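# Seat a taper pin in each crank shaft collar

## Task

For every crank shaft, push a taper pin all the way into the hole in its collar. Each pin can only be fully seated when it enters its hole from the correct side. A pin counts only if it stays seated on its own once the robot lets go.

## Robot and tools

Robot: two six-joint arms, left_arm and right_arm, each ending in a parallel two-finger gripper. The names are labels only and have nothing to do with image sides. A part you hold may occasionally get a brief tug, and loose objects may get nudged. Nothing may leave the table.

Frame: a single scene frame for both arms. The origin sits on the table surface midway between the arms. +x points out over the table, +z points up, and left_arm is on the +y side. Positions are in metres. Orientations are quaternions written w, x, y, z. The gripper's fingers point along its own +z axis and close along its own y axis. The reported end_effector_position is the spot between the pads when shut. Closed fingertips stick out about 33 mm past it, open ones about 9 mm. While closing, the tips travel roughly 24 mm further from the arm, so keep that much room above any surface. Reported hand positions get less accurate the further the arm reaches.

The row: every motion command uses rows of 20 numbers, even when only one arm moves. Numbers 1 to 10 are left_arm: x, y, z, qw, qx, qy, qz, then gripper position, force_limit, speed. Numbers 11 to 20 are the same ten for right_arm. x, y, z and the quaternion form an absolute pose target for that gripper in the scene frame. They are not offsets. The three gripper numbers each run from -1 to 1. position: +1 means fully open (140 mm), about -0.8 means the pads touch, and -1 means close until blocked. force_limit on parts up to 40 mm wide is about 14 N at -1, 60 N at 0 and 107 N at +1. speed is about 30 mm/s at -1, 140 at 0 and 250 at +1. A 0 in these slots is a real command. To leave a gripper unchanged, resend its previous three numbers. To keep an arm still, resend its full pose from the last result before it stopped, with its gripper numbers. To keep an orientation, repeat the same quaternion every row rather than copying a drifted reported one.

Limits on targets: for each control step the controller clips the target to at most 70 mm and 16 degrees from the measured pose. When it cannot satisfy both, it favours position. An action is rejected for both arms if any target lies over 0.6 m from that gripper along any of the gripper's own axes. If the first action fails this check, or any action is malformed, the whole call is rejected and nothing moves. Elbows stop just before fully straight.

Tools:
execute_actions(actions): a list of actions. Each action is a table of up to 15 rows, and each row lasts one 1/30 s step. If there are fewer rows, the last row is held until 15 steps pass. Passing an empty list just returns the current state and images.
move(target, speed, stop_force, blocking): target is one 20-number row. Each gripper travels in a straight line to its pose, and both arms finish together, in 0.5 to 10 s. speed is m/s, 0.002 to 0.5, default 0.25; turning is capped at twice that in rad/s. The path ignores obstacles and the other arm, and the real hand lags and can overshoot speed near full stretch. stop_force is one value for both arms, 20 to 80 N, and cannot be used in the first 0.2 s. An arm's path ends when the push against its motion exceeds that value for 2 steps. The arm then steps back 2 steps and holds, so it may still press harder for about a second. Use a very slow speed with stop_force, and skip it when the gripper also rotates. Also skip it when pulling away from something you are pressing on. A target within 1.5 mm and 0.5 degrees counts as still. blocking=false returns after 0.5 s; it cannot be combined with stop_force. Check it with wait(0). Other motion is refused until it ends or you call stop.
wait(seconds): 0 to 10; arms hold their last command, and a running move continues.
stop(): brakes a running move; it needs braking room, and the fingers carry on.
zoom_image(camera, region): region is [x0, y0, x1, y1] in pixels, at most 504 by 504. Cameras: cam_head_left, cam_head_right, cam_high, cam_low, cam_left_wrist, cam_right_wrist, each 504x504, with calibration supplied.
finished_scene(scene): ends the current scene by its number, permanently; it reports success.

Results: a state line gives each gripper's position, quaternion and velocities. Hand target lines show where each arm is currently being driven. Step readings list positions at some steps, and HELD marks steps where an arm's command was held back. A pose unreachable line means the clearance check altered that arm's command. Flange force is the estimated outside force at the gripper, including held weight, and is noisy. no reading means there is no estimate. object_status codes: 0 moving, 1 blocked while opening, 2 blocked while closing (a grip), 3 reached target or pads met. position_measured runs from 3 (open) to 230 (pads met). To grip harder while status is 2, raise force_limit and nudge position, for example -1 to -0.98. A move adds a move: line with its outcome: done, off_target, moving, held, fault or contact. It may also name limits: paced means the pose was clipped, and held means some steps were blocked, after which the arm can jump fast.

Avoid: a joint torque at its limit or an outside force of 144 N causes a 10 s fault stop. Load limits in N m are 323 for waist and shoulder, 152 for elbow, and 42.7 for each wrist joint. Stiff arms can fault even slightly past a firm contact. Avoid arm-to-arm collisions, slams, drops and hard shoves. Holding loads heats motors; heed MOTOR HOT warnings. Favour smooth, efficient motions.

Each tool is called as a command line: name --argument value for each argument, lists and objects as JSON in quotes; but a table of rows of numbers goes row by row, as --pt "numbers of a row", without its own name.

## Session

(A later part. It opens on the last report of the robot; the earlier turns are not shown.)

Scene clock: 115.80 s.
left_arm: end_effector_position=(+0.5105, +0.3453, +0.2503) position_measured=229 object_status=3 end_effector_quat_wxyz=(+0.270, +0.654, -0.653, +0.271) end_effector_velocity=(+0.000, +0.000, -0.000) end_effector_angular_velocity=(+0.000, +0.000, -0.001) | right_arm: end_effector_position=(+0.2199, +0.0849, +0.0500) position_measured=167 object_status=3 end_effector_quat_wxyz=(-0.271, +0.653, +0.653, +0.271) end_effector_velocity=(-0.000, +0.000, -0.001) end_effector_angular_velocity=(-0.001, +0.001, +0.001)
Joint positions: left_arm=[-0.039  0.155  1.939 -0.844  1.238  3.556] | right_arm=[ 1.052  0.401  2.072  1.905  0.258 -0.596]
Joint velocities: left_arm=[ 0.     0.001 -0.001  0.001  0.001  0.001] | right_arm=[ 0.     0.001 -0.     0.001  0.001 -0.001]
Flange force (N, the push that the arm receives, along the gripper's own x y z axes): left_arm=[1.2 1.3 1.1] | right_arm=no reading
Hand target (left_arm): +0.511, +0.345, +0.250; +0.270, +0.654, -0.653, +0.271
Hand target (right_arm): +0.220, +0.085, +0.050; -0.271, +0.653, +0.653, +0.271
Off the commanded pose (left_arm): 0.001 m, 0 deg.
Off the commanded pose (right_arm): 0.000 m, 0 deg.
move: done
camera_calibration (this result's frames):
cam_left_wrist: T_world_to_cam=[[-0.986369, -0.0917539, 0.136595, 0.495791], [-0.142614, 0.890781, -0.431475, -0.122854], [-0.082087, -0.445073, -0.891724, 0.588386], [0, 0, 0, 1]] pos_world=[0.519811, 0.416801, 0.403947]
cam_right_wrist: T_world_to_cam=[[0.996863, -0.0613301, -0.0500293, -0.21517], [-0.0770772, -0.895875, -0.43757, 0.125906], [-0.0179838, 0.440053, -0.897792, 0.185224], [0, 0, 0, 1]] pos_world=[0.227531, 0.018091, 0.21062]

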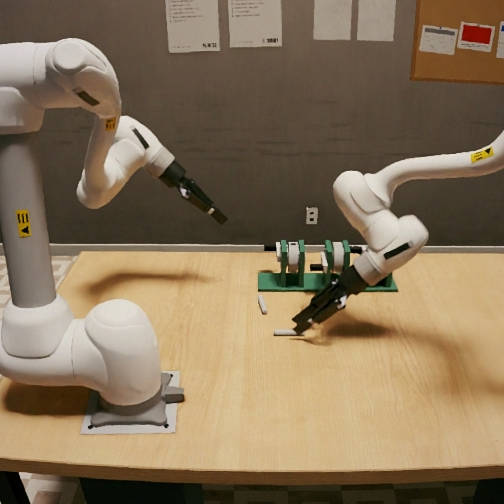

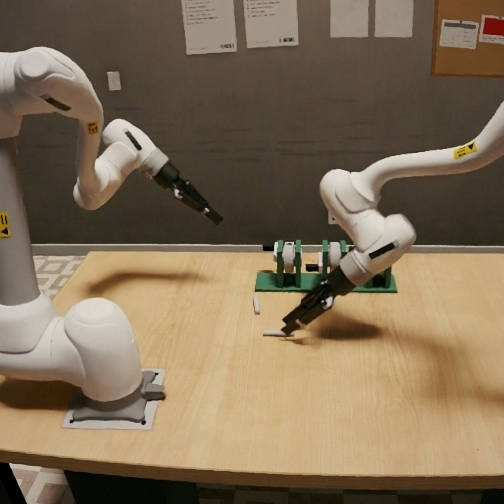

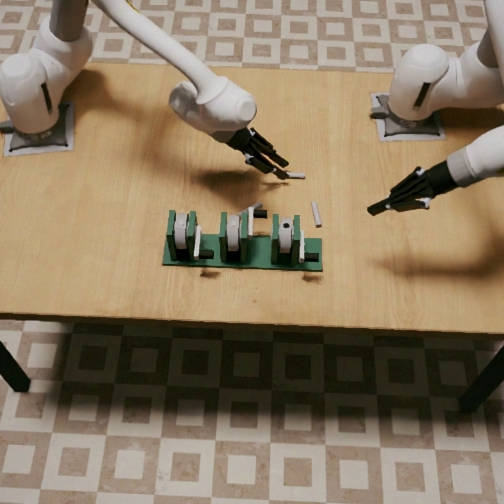

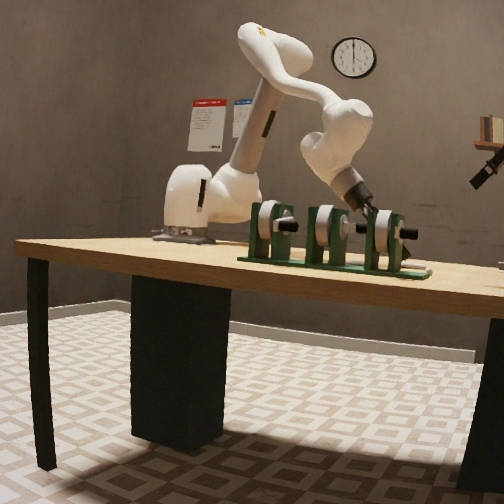

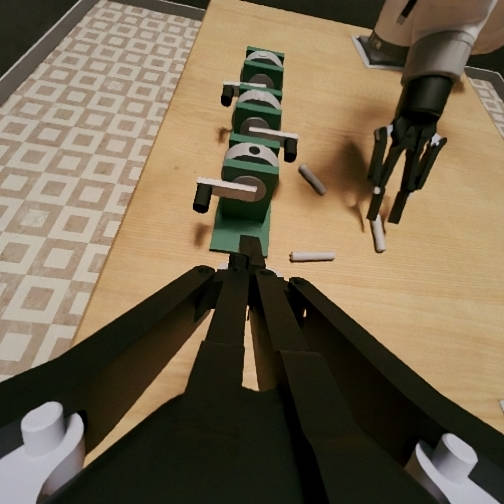

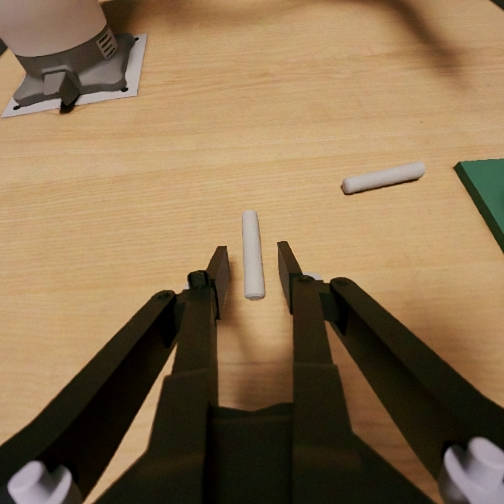

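move --target '[0.51,0.345,0.25,0.271,0.653,-0.653,0.271,-0.8,-0.6,1,0.22,0.081,0.0335,-0.271,0.653,0.653,0.271,-0.3,0.6,-0.7]' --speed 0.05

move --target '[0.51,0.345,0.25,0.271,0.653,-0.653,0.271,-0.8,-0.6,1,0.22,0.081,0.0335,-0.271,0.653,0.653,0.271,-1,0.6,-0.7]'

move --target '[0.51,0.345,0.25,0.271,0.653,-0.653,0.271,-0.8,-0.6,1,0.3,0.06,0.3,0,0.5,0.866,0,-1,0.6,-0.7]'

move --target '[0.51,0.345,0.25,0.271,0.653,-0.653,0.271,-0.8,-0.6,1,0.4855,0.105,0.25,0.3827,0,0.9239,0,-1,0.6,-0.7]'

zoom_image --camera "cam_right_wrist" --region '[210,160,290,240]'

zoom_image --camera "cam_left_wrist" --region '[210,80,300,170]'

Scene clock: 117.67 s.
left_arm: end_effector_position=(+0.5100, +0.3450, +0.2500) position_measured=229 object_status=3 end_effector_quat_wxyz=(+0.271, +0.653, -0.653, +0.271) end_effector_velocity=(+0.000, -0.000, +0.000) end_effector_angular_velocity=(-0.001, -0.001, +0.001) | right_arm: end_effector_position=(+0.2201, +0.0810, +0.0335) position_measured=167 object_status=3 end_effector_quat_wxyz=(-0.271, +0.653, +0.653, +0.271) end_effector_velocity=(-0.001, -0.000, -0.001) end_effector_angular_velocity=(+0.001, +0.001, +0.001)
Joint positions: left_arm=[-0.039  0.155  1.941 -0.846  1.238  3.558] | right_arm=[ 1.05   0.421  2.086  2.018  0.273 -0.714]
Joint velocities: left_arm=[ 0.     0.    -0.    -0.001 -0.001  0.   ] | right_arm=[ 0.     0.001  0.001  0.005  0.002 -0.005]
Flange force (N, the push that the arm receives, along the gripper's own x y z axes): left_arm=[1.3 2.0 1.2] | right_arm=no reading
Hand target (left_arm): +0.510, +0.345, +0.250; +0.271, +0.653, -0.653, +0.271
Hand target (right_arm): +0.220, +0.081, +0.033; -0.271, +0.653, +0.653, +0.271
Off the commanded pose (left_arm): 0.000 m, 0 deg.
Off the commanded pose (right_arm): 0.000 m, 0 deg.
move: done
camera_calibration (this result's frames):
cam_left_wrist: T_world_to_cam=[[-0.986379, -0.0907296, 0.137201, 0.494769], [-0.14212, 0.890035, -0.433173, -0.122353], [-0.0828118, -0.446772, -0.890807, 0.588655], [0, 0, 0, 1]] pos_world=[0.519389, 0.416783, 0.403495]
cam_right_wrist: T_world_to_cam=[[0.996854, -0.0614129, -0.0501037, -0.2164], [-0.0771894, -0.895742, -0.437822, 0.115226], [-0.017992, 0.440312, -0.897665, 0.172142], [0, 0, 0, 1]] pos_world=[0.227711, 0.0141267, 0.194132]

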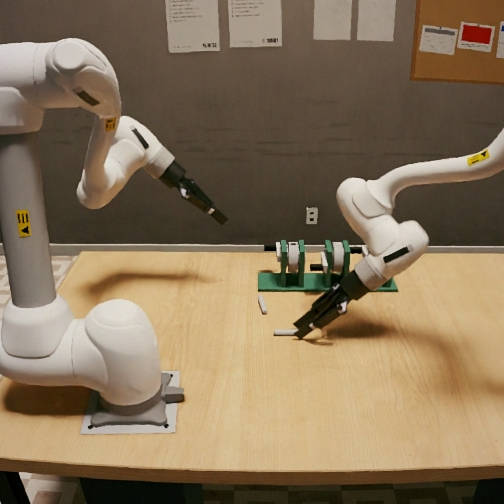

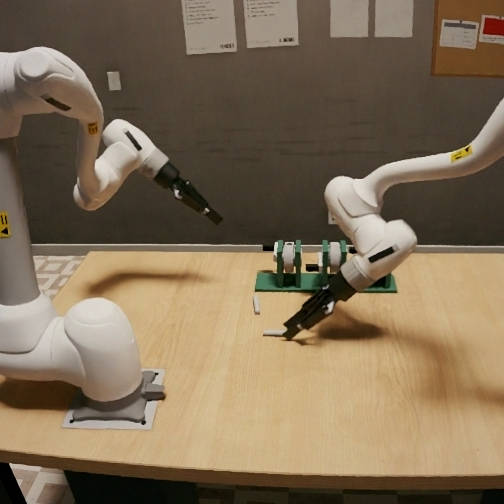

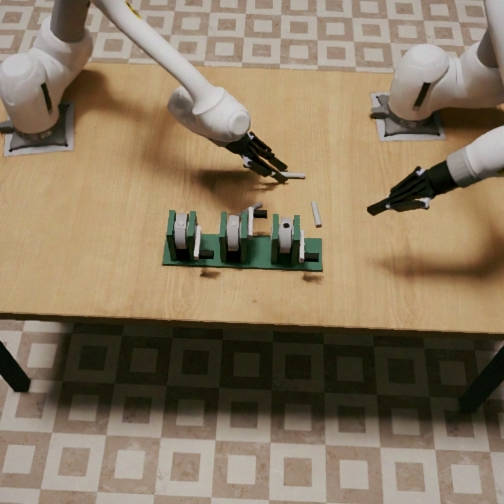

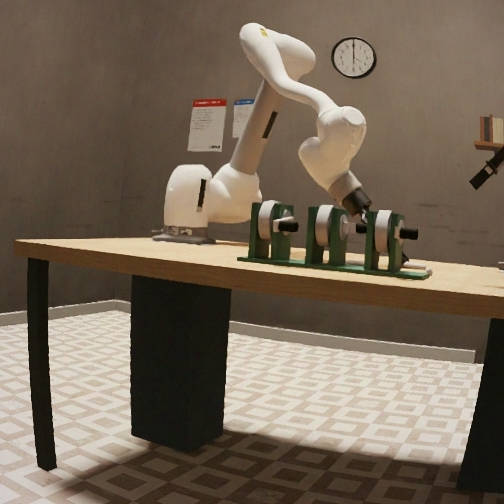

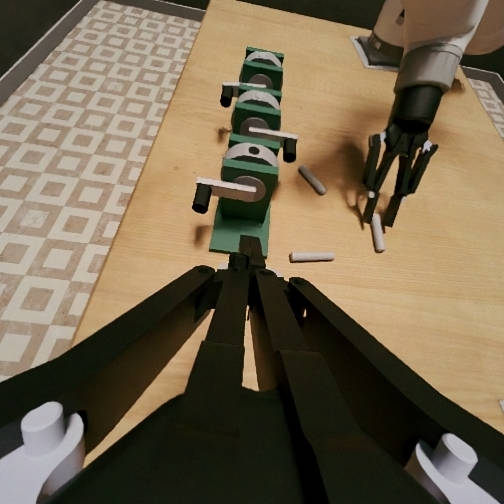

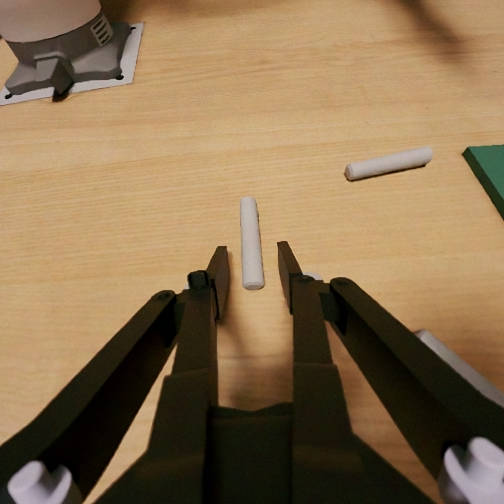

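Scene clock: 118.37 s.
left_arm: end_effector_position=(+0.5100, +0.3450, +0.2500) position_measured=229 object_status=3 end_effector_quat_wxyz=(+0.271, +0.653, -0.653, +0.271) end_effector_velocity=(+0.000, +0.000, +0.000) end_effector_angular_velocity=(+0.000, -0.000, -0.001) | right_arm: end_effector_position=(+0.2201, +0.0810, +0.0335) position_measured=211 object_status=2 end_effector_quat_wxyz=(-0.271, +0.653, +0.653, +0.271) end_effector_velocity=(-0.001, -0.000, -0.001) end_effector_angular_velocity=(-0.002, -0.000, +0.001)
Joint positions: left_arm=[-0.039  0.155  1.941 -0.846  1.238  3.558] | right_arm=[ 1.05   0.421  2.086  2.019  0.273 -0.715]
Joint velocities: left_arm=[-0.     0.    -0.001  0.001  0.001  0.   ] | right_arm=[ 0.002  0.001  0.     0.    -0.001 -0.   ]
Flange force (N, the push that the arm receives, along the gripper's own x y z axes): left_arm=[0.0 2.5 0.7] | right_arm=no reading
Hand target (left_arm): +0.510, +0.345, +0.250; +0.271, +0.653, -0.653, +0.271
Hand target (right_arm): +0.220, +0.081, +0.033; -0.271, +0.653, +0.653, +0.271
Off the commanded pose (left_arm): 0.000 m, 0 deg.
Off the commanded pose (right_arm): 0.000 m, 0 deg.
move: done
camera_calibration (this result's frames):
cam_left_wrist: T_world_to_cam=[[-0.986379, -0.090728, 0.137202, 0.494767], [-0.142119, 0.890033, -0.433177, -0.122351], [-0.0828128, -0.446776, -0.890805, 0.588655], [0, 0, 0, 1]] pos_world=[0.519388, 0.416783, 0.403495]
cam_right_wrist: T_world_to_cam=[[0.996856, -0.0614029, -0.0500869, -0.216383], [-0.0771771, -0.895646, -0.438021, 0.11528], [-0.0179643, 0.440509, -0.897568, 0.172113], [0, 0, 0, 1]] pos_world=[0.227691, 0.0141464, 0.19414]

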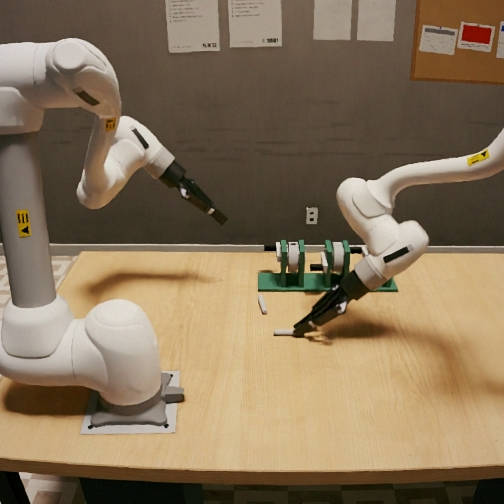

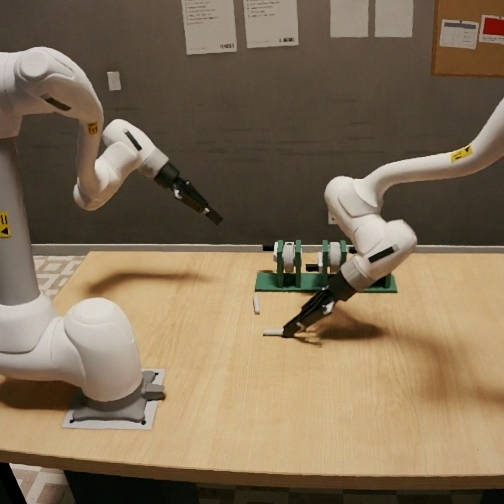

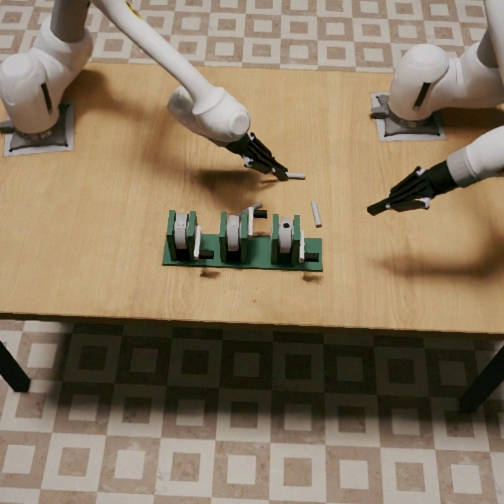

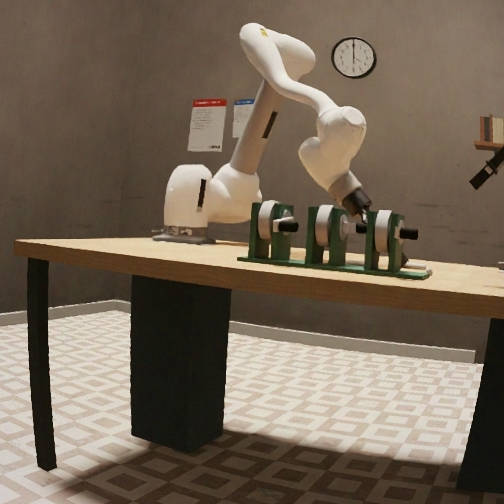

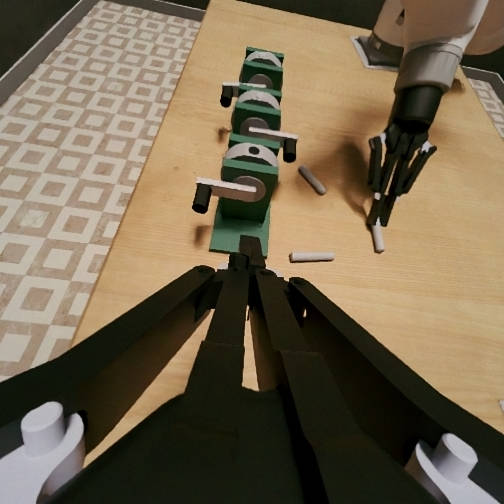

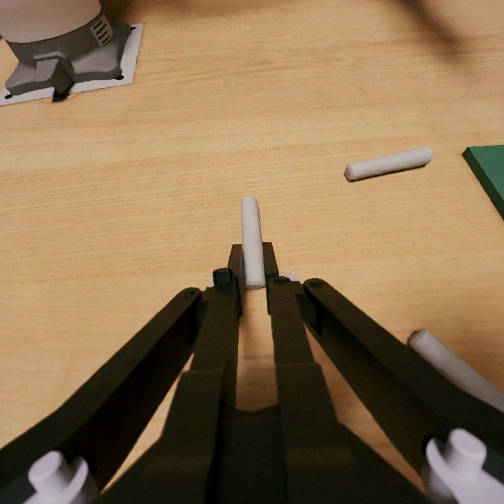

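Scene clock: 120.63 s.
left_arm: end_effector_position=(+0.5100, +0.3450, +0.2500) position_measured=229 object_status=3 end_effector_quat_wxyz=(+0.271, +0.653, -0.653, +0.271) end_effector_velocity=(-0.000, +0.000, -0.000) end_effector_angular_velocity=(+0.002, -0.000, -0.001) | right_arm: end_effector_position=(+0.2994, +0.0611, +0.3001) position_measured=211 object_status=2 end_effector_quat_wxyz=(-0.001, +0.499, +0.866, +0.001) end_effector_velocity=(+0.001, -0.000, -0.000) end_effector_angular_velocity=(-0.001, +0.000, -0.001)
Joint positions: left_arm=[-0.039  0.155  1.941 -0.846  1.238  3.558] | right_arm=[1.048 0.434 1.284 0.002 1.421 0.694]
Joint velocities: left_arm=[-0.     0.    -0.     0.002 -0.     0.   ] | right_arm=[-0.001  0.001 -0.001 -0.     0.002 -0.   ]
Flange force (N, the push that the arm receives, along the gripper's own x y z axes): left_arm=[2.2 3.3 0.9] | right_arm=[-0.4 -2.7 3.1]
Hand target (left_arm): +0.510, +0.345, +0.250; +0.271, +0.653, -0.653, +0.271
Hand target (right_arm): +0.299, +0.061, +0.300; -0.001, +0.499, +0.866, +0.001
Off the commanded pose (left_arm): 0.000 m, 0 deg.
Off the commanded pose (right_arm): 0.001 m, 0 deg.
move: done
camera_calibration (this result's frames):
cam_left_wrist: T_world_to_cam=[[-0.986379, -0.0907279, 0.137202, 0.494767], [-0.142119, 0.890033, -0.433178, -0.122351], [-0.0828128, -0.446776, -0.890805, 0.588656], [0, 0, 0, 1]] pos_world=[0.519388, 0.416783, 0.403495]
cam_right_wrist: T_world_to_cam=[[0.90194, 0.431785, 0.00814686, -0.302484], [0.406344, -0.854884, 0.322581, -0.155185], [0.14625, -0.287638, -0.946507, 0.431569], [0, 0, 0, 1]] pos_world=[0.272764, 0.122078, 0.461007]

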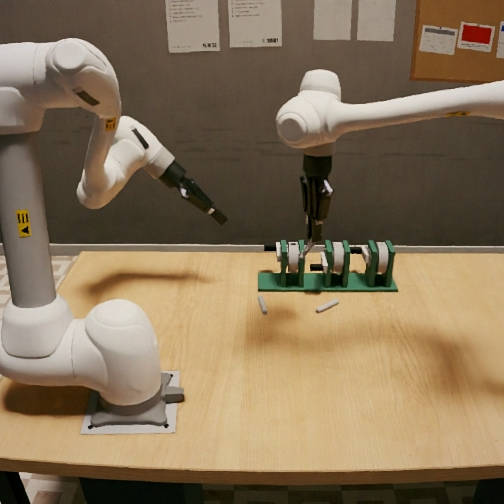

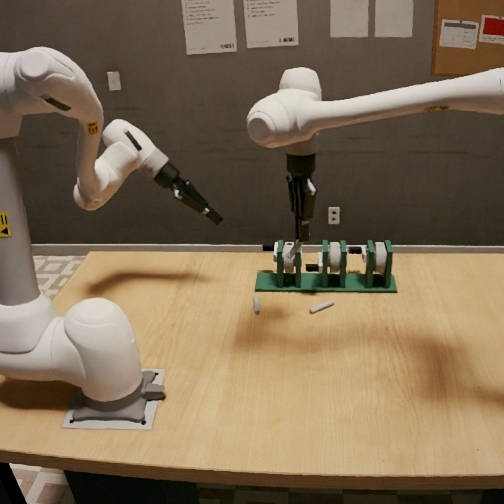

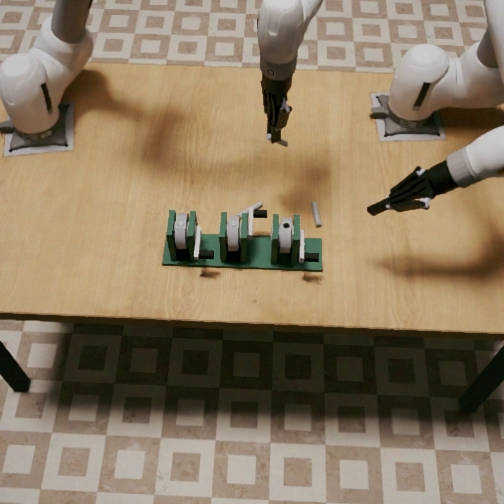

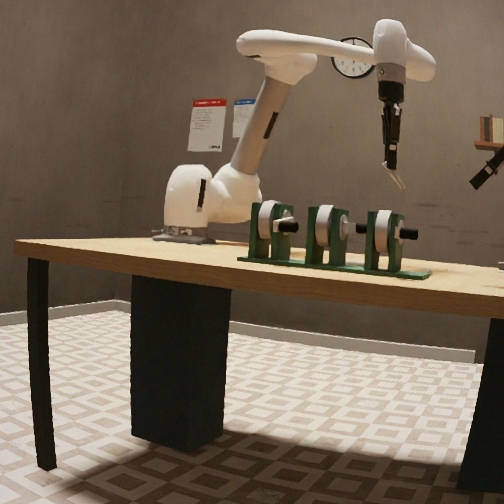

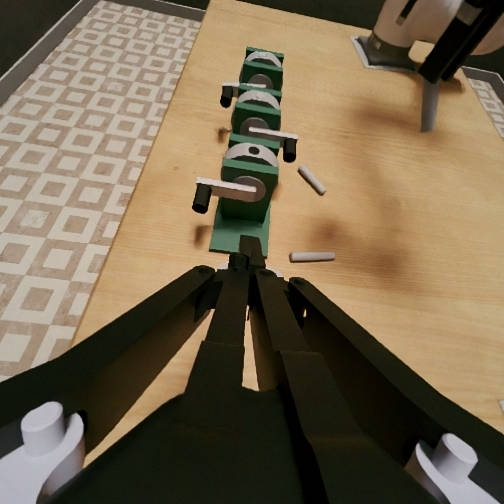

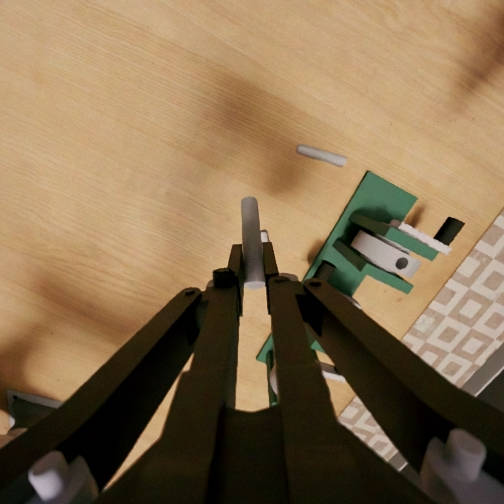

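Scene clock: 123.57 s.
left_arm: end_effector_position=(+0.5100, +0.3450, +0.2500) position_measured=229 object_status=3 end_effector_quat_wxyz=(+0.271, +0.653, -0.653, +0.271) end_effector_velocity=(-0.001, -0.000, -0.000) end_effector_angular_velocity=(-0.000, +0.001, -0.000) | right_arm: end_effector_position=(+0.4854, +0.1051, +0.2495) position_measured=211 object_status=2 end_effector_quat_wxyz=(+0.382, -0.000, +0.924, -0.000) end_effector_velocity=(-0.000, -0.000, +0.000) end_effector_angular_velocity=(-0.000, -0.001, +0.000)
Joint positions: left_arm=[-0.039  0.155  1.941 -0.846  1.238  3.558] | right_arm=[ 1.122  0.544  1.389 -0.854  1.124  0.075]
Joint velocities: left_arm=[ 0.     0.     0.    -0.     0.001 -0.   ] | right_arm=[ 0.    -0.     0.    -0.001 -0.     0.   ]
Flange force (N, the push that the arm receives, along the gripper's own x y z axes): left_arm=[0.6 0.5 -0.3] | right_arm=[3.3 -4.2 0.7]
Hand target (left_arm): +0.510, +0.345, +0.250; +0.271, +0.653, -0.653, +0.271
Hand target (right_arm): +0.485, +0.105, +0.250; +0.382, -0.000, +0.924, -0.000
Off the commanded pose (left_arm): 0.000 m, 0 deg.
Off the commanded pose (right_arm): 0.001 m, 0 deg.
move: done
camera_calibration (this result's frames):
cam_left_wrist: T_world_to_cam=[[-0.986379, -0.0907279, 0.137202, 0.494767], [-0.142119, 0.890033, -0.433178, -0.122351], [-0.0828128, -0.446776, -0.890805, 0.588656], [0, 0, 0, 1]] pos_world=[0.519388, 0.416783, 0.403495]
cam_right_wrist: T_world_to_cam=[[0.0494856, 0.996933, 0.0606254, -0.147577], [0.437217, -0.0761974, 0.896122, -0.416749], [0.897994, -0.0178387, -0.439647, -0.150631], [0, 0, 0, 1]] pos_world=[0.324779, 0.112682, 0.31618]

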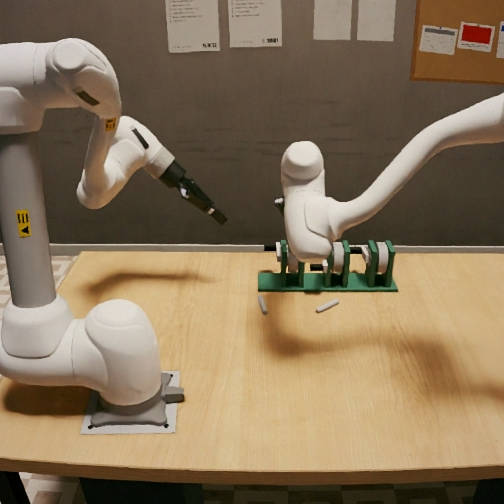

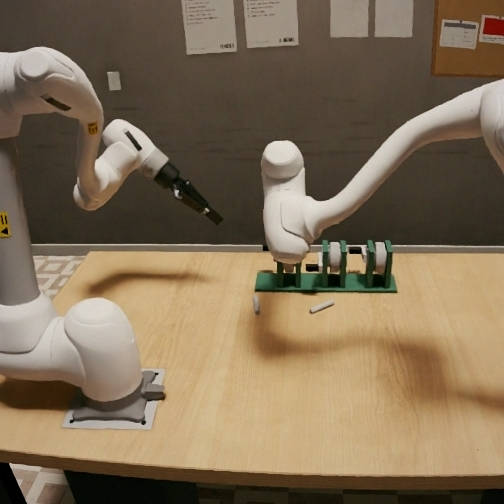

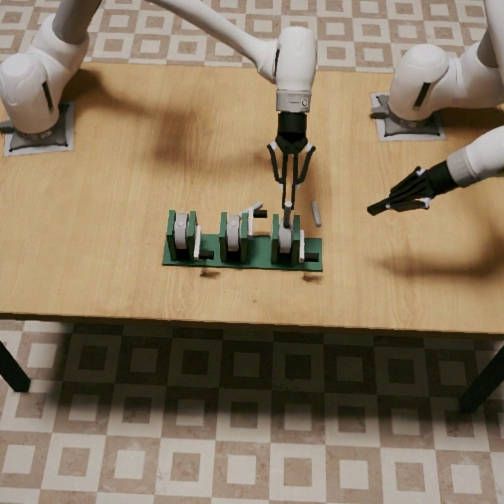

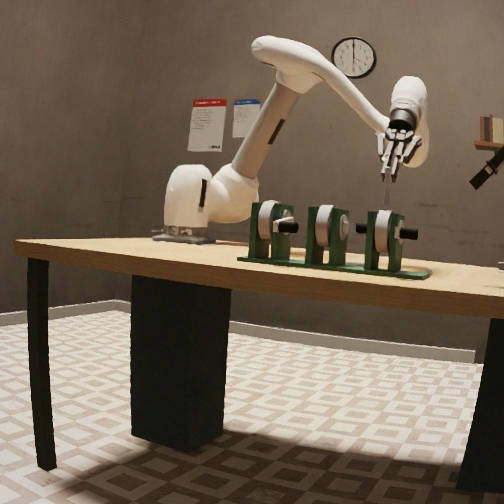

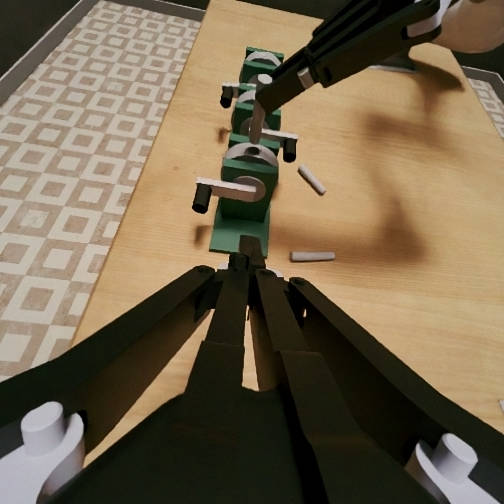

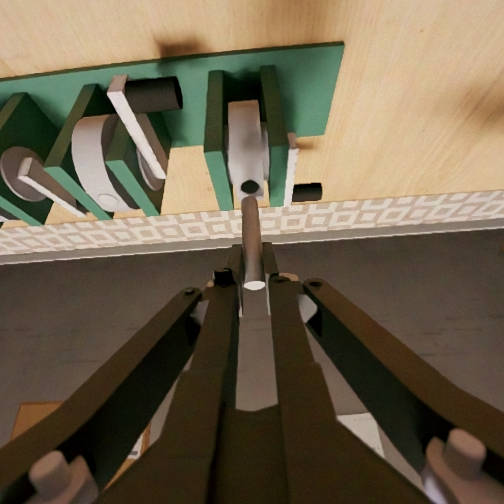

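Region (210, 160, 290, 240) of cam_right_wrist's 504x504 image, scaled by 6.300, with more detail than that image has.

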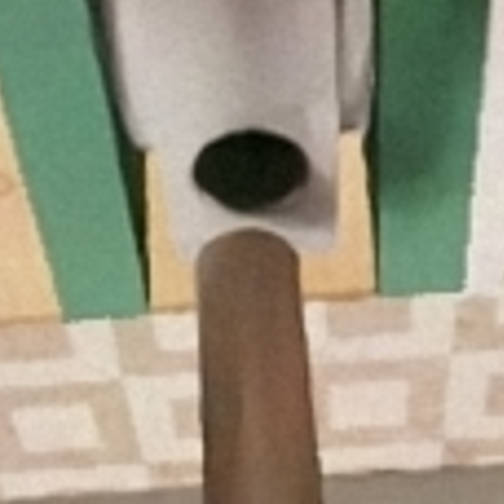

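Region (210, 80, 300, 170) of cam_left_wrist's 504x504 image, scaled by 5.600, with more detail than that image has.

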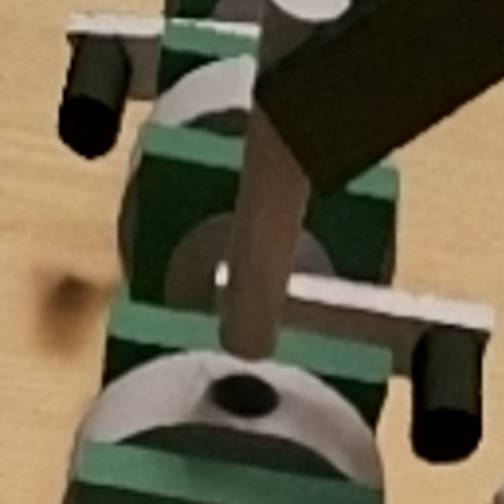

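move --target '[0.51,0.345,0.25,0.271,0.653,-0.653,0.271,-0.8,-0.6,1,0.4848,0.1062,0.243,0.3827,0,0.9239,0,-1,0.6,-0.7]'

move --target '[0.51,0.345,0.25,0.271,0.653,-0.653,0.271,-0.8,-0.6,1,0.4848,0.1062,0.19,0.3827,0,0.9239,0,-1,0.6,-0.7]' --speed 0.02 --stop_force 20

Scene clock: 124.63 s.
left_arm: end_effector_position=(+0.5100, +0.3450, +0.2500) position_measured=229 object_status=3 end_effector_quat_wxyz=(+0.271, +0.653, -0.653, +0.271) end_effector_velocity=(-0.000, +0.000, -0.001) end_effector_angular_velocity=(-0.000, +0.002, +0.000) | right_arm: end_effector_position=(+0.4848, +0.1062, +0.2430) position_measured=211 object_status=2 end_effector_quat_wxyz=(+0.383, +0.000, +0.924, +0.000) end_effector_velocity=(+0.001, -0.001, +0.002) end_effector_angular_velocity=(+0.001, -0.001, -0.001)
Joint positions: left_arm=[-0.039  0.155  1.941 -0.846  1.238  3.558] | right_arm=[ 1.123  0.549  1.393 -0.858  1.118  0.085]
Joint velocities: left_arm=[ 0.     0.001  0.    -0.     0.    -0.   ] | right_arm=[-0.001 -0.002 -0.     0.     0.001 -0.   ]
Flange force (N, the push that the arm receives, along the gripper's own x y z axes): left_arm=[1.7 1.6 2.6] | right_arm=[3.5 -0.6 0.3]
Hand target (left_arm): +0.510, +0.345, +0.250; +0.271, +0.653, -0.653, +0.271
Hand target (right_arm): +0.485, +0.106, +0.243; +0.383, +0.000, +0.924, -0.000
Off the commanded pose (left_arm): 0.000 m, 0 deg.
Off the commanded pose (right_arm): 0.000 m, 0 deg.
move: done
camera_calibration (this result's frames):
cam_left_wrist: T_world_to_cam=[[-0.986379, -0.0907277, 0.137201, 0.494767], [-0.142119, 0.890033, -0.433178, -0.122351], [-0.0828127, -0.446776, -0.890805, 0.588655], [0, 0, 0, 1]] pos_world=[0.519388, 0.416783, 0.403495]
cam_right_wrist: T_world_to_cam=[[0.0500033, 0.996858, 0.0614267, -0.148683], [0.436727, -0.0771357, 0.896281, -0.410302], [0.898203, -0.0179903, -0.439212, -0.153057], [0, 0, 0, 1]] pos_world=[0.324101, 0.113814, 0.309654]

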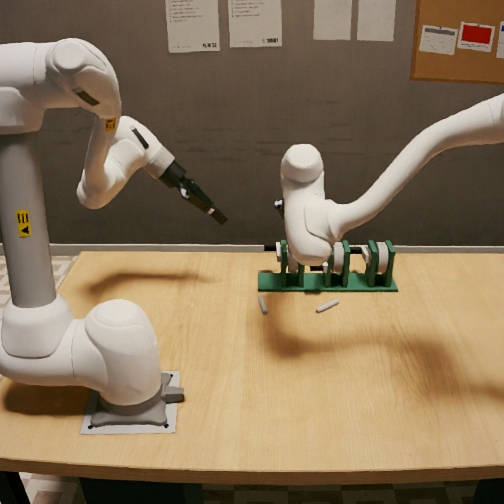

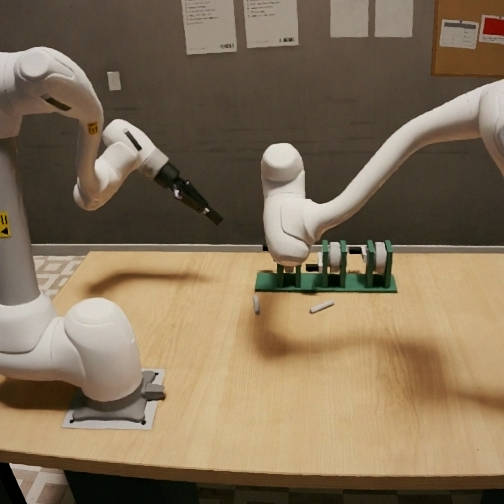

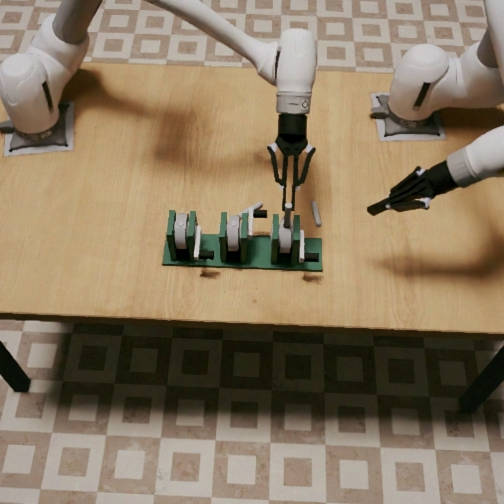

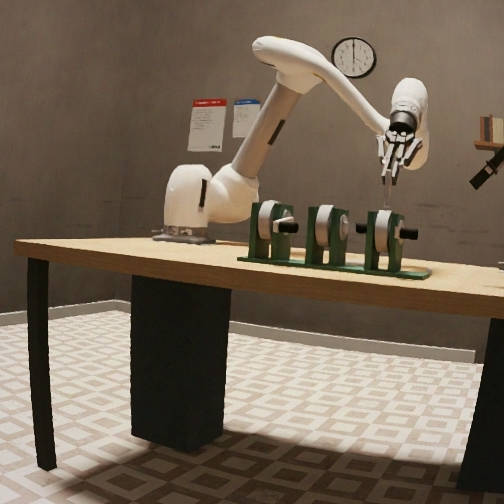

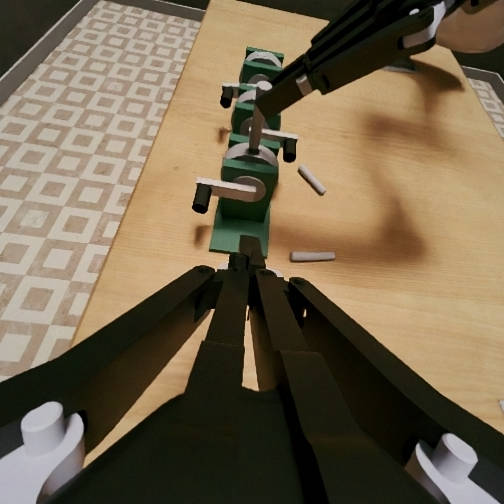

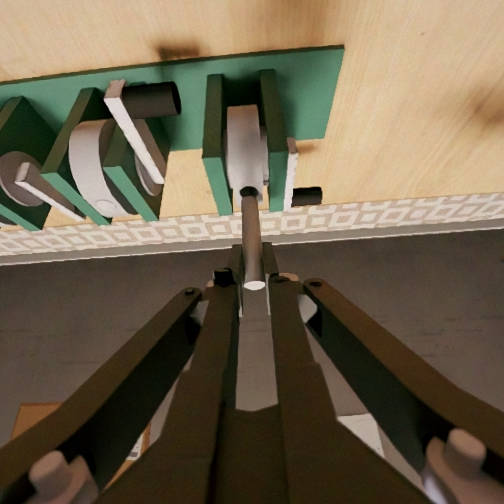

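Scene clock: 127.50 s.
left_arm: end_effector_position=(+0.5100, +0.3450, +0.2500) position_measured=229 object_status=3 end_effector_quat_wxyz=(+0.271, +0.653, -0.653, +0.271) end_effector_velocity=(+0.000, -0.000, +0.000) end_effector_angular_velocity=(-0.001, +0.000, +0.000) | right_arm: end_effector_position=(+0.4848, +0.1061, +0.1900) position_measured=211 object_status=2 end_effector_quat_wxyz=(+0.383, +0.000, +0.924, -0.000) end_effector_velocity=(+0.000, +0.000, +0.001) end_effector_angular_velocity=(+0.002, -0.000, +0.001)
Joint positions: left_arm=[-0.039  0.155  1.941 -0.846  1.238  3.558] | right_arm=[ 1.123  0.584  1.44  -0.89   1.066  0.155]
Joint velocities: left_arm=[-0.     0.    -0.    -0.001 -0.     0.   ] | right_arm=[-0.    -0.001  0.    -0.    -0.002  0.   ]
Flange force (N, the push that the arm receives, along the gripper's own x y z axes): left_arm=[0.4 2.2 0.7] | right_arm=[2.5 -0.9 -1.7]
Hand target (left_arm): +0.510, +0.345, +0.250; +0.271, +0.653, -0.653, +0.271
Hand target (right_arm): +0.485, +0.106, +0.190; +0.383, +0.000, +0.924, -0.000
Off the commanded pose (left_arm): 0.000 m, 0 deg.
Off the commanded pose (right_arm): 0.000 m, 0 deg.
move: done
camera_calibration (this result's frames):
cam_left_wrist: T_world_to_cam=[[-0.986379, -0.0907279, 0.137202, 0.494767], [-0.142119, 0.890033, -0.433178, -0.122351], [-0.0828129, -0.446776, -0.890805, 0.588656], [0, 0, 0, 1]] pos_world=[0.519388, 0.416783, 0.403494]
cam_right_wrist: T_world_to_cam=[[0.0501065, 0.996855, 0.0614001, -0.145417], [0.436751, -0.0771576, 0.896267, -0.362811], [0.898186, -0.0180922, -0.439244, -0.176281], [0, 0, 0, 1]] pos_world=[0.324077, 0.113776, 0.256674]

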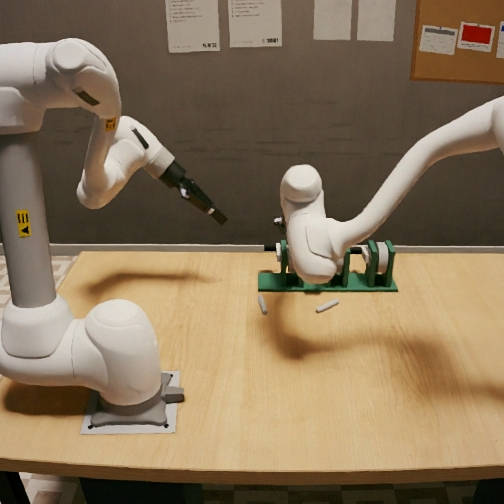

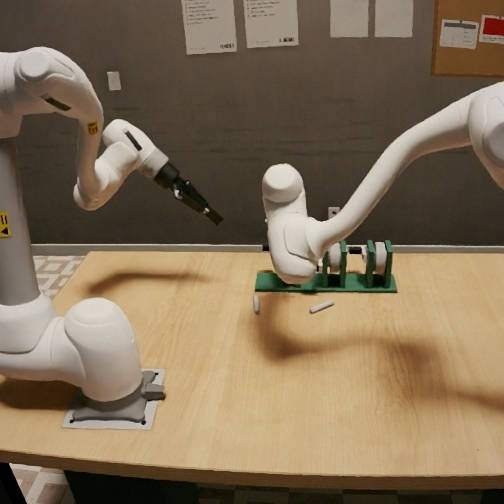

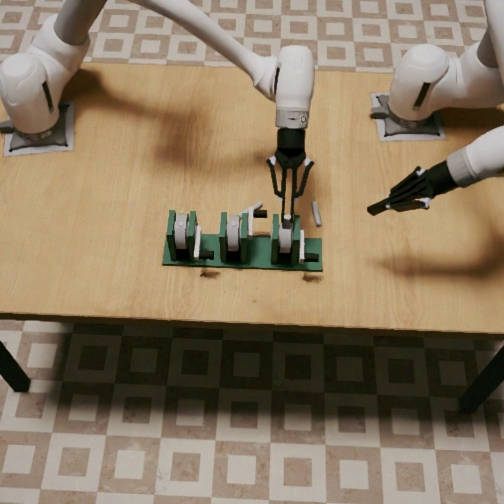

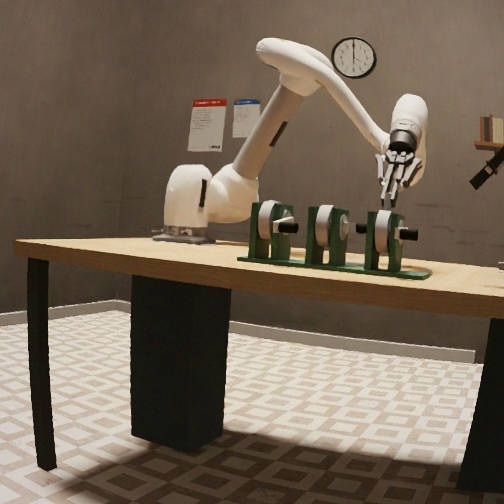

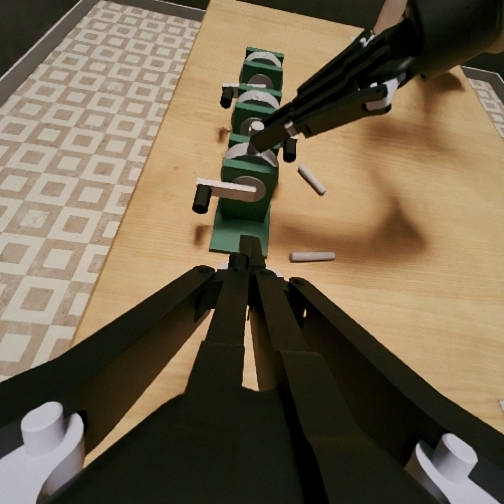

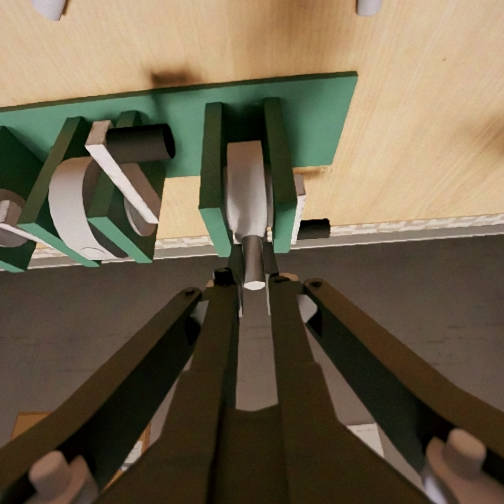

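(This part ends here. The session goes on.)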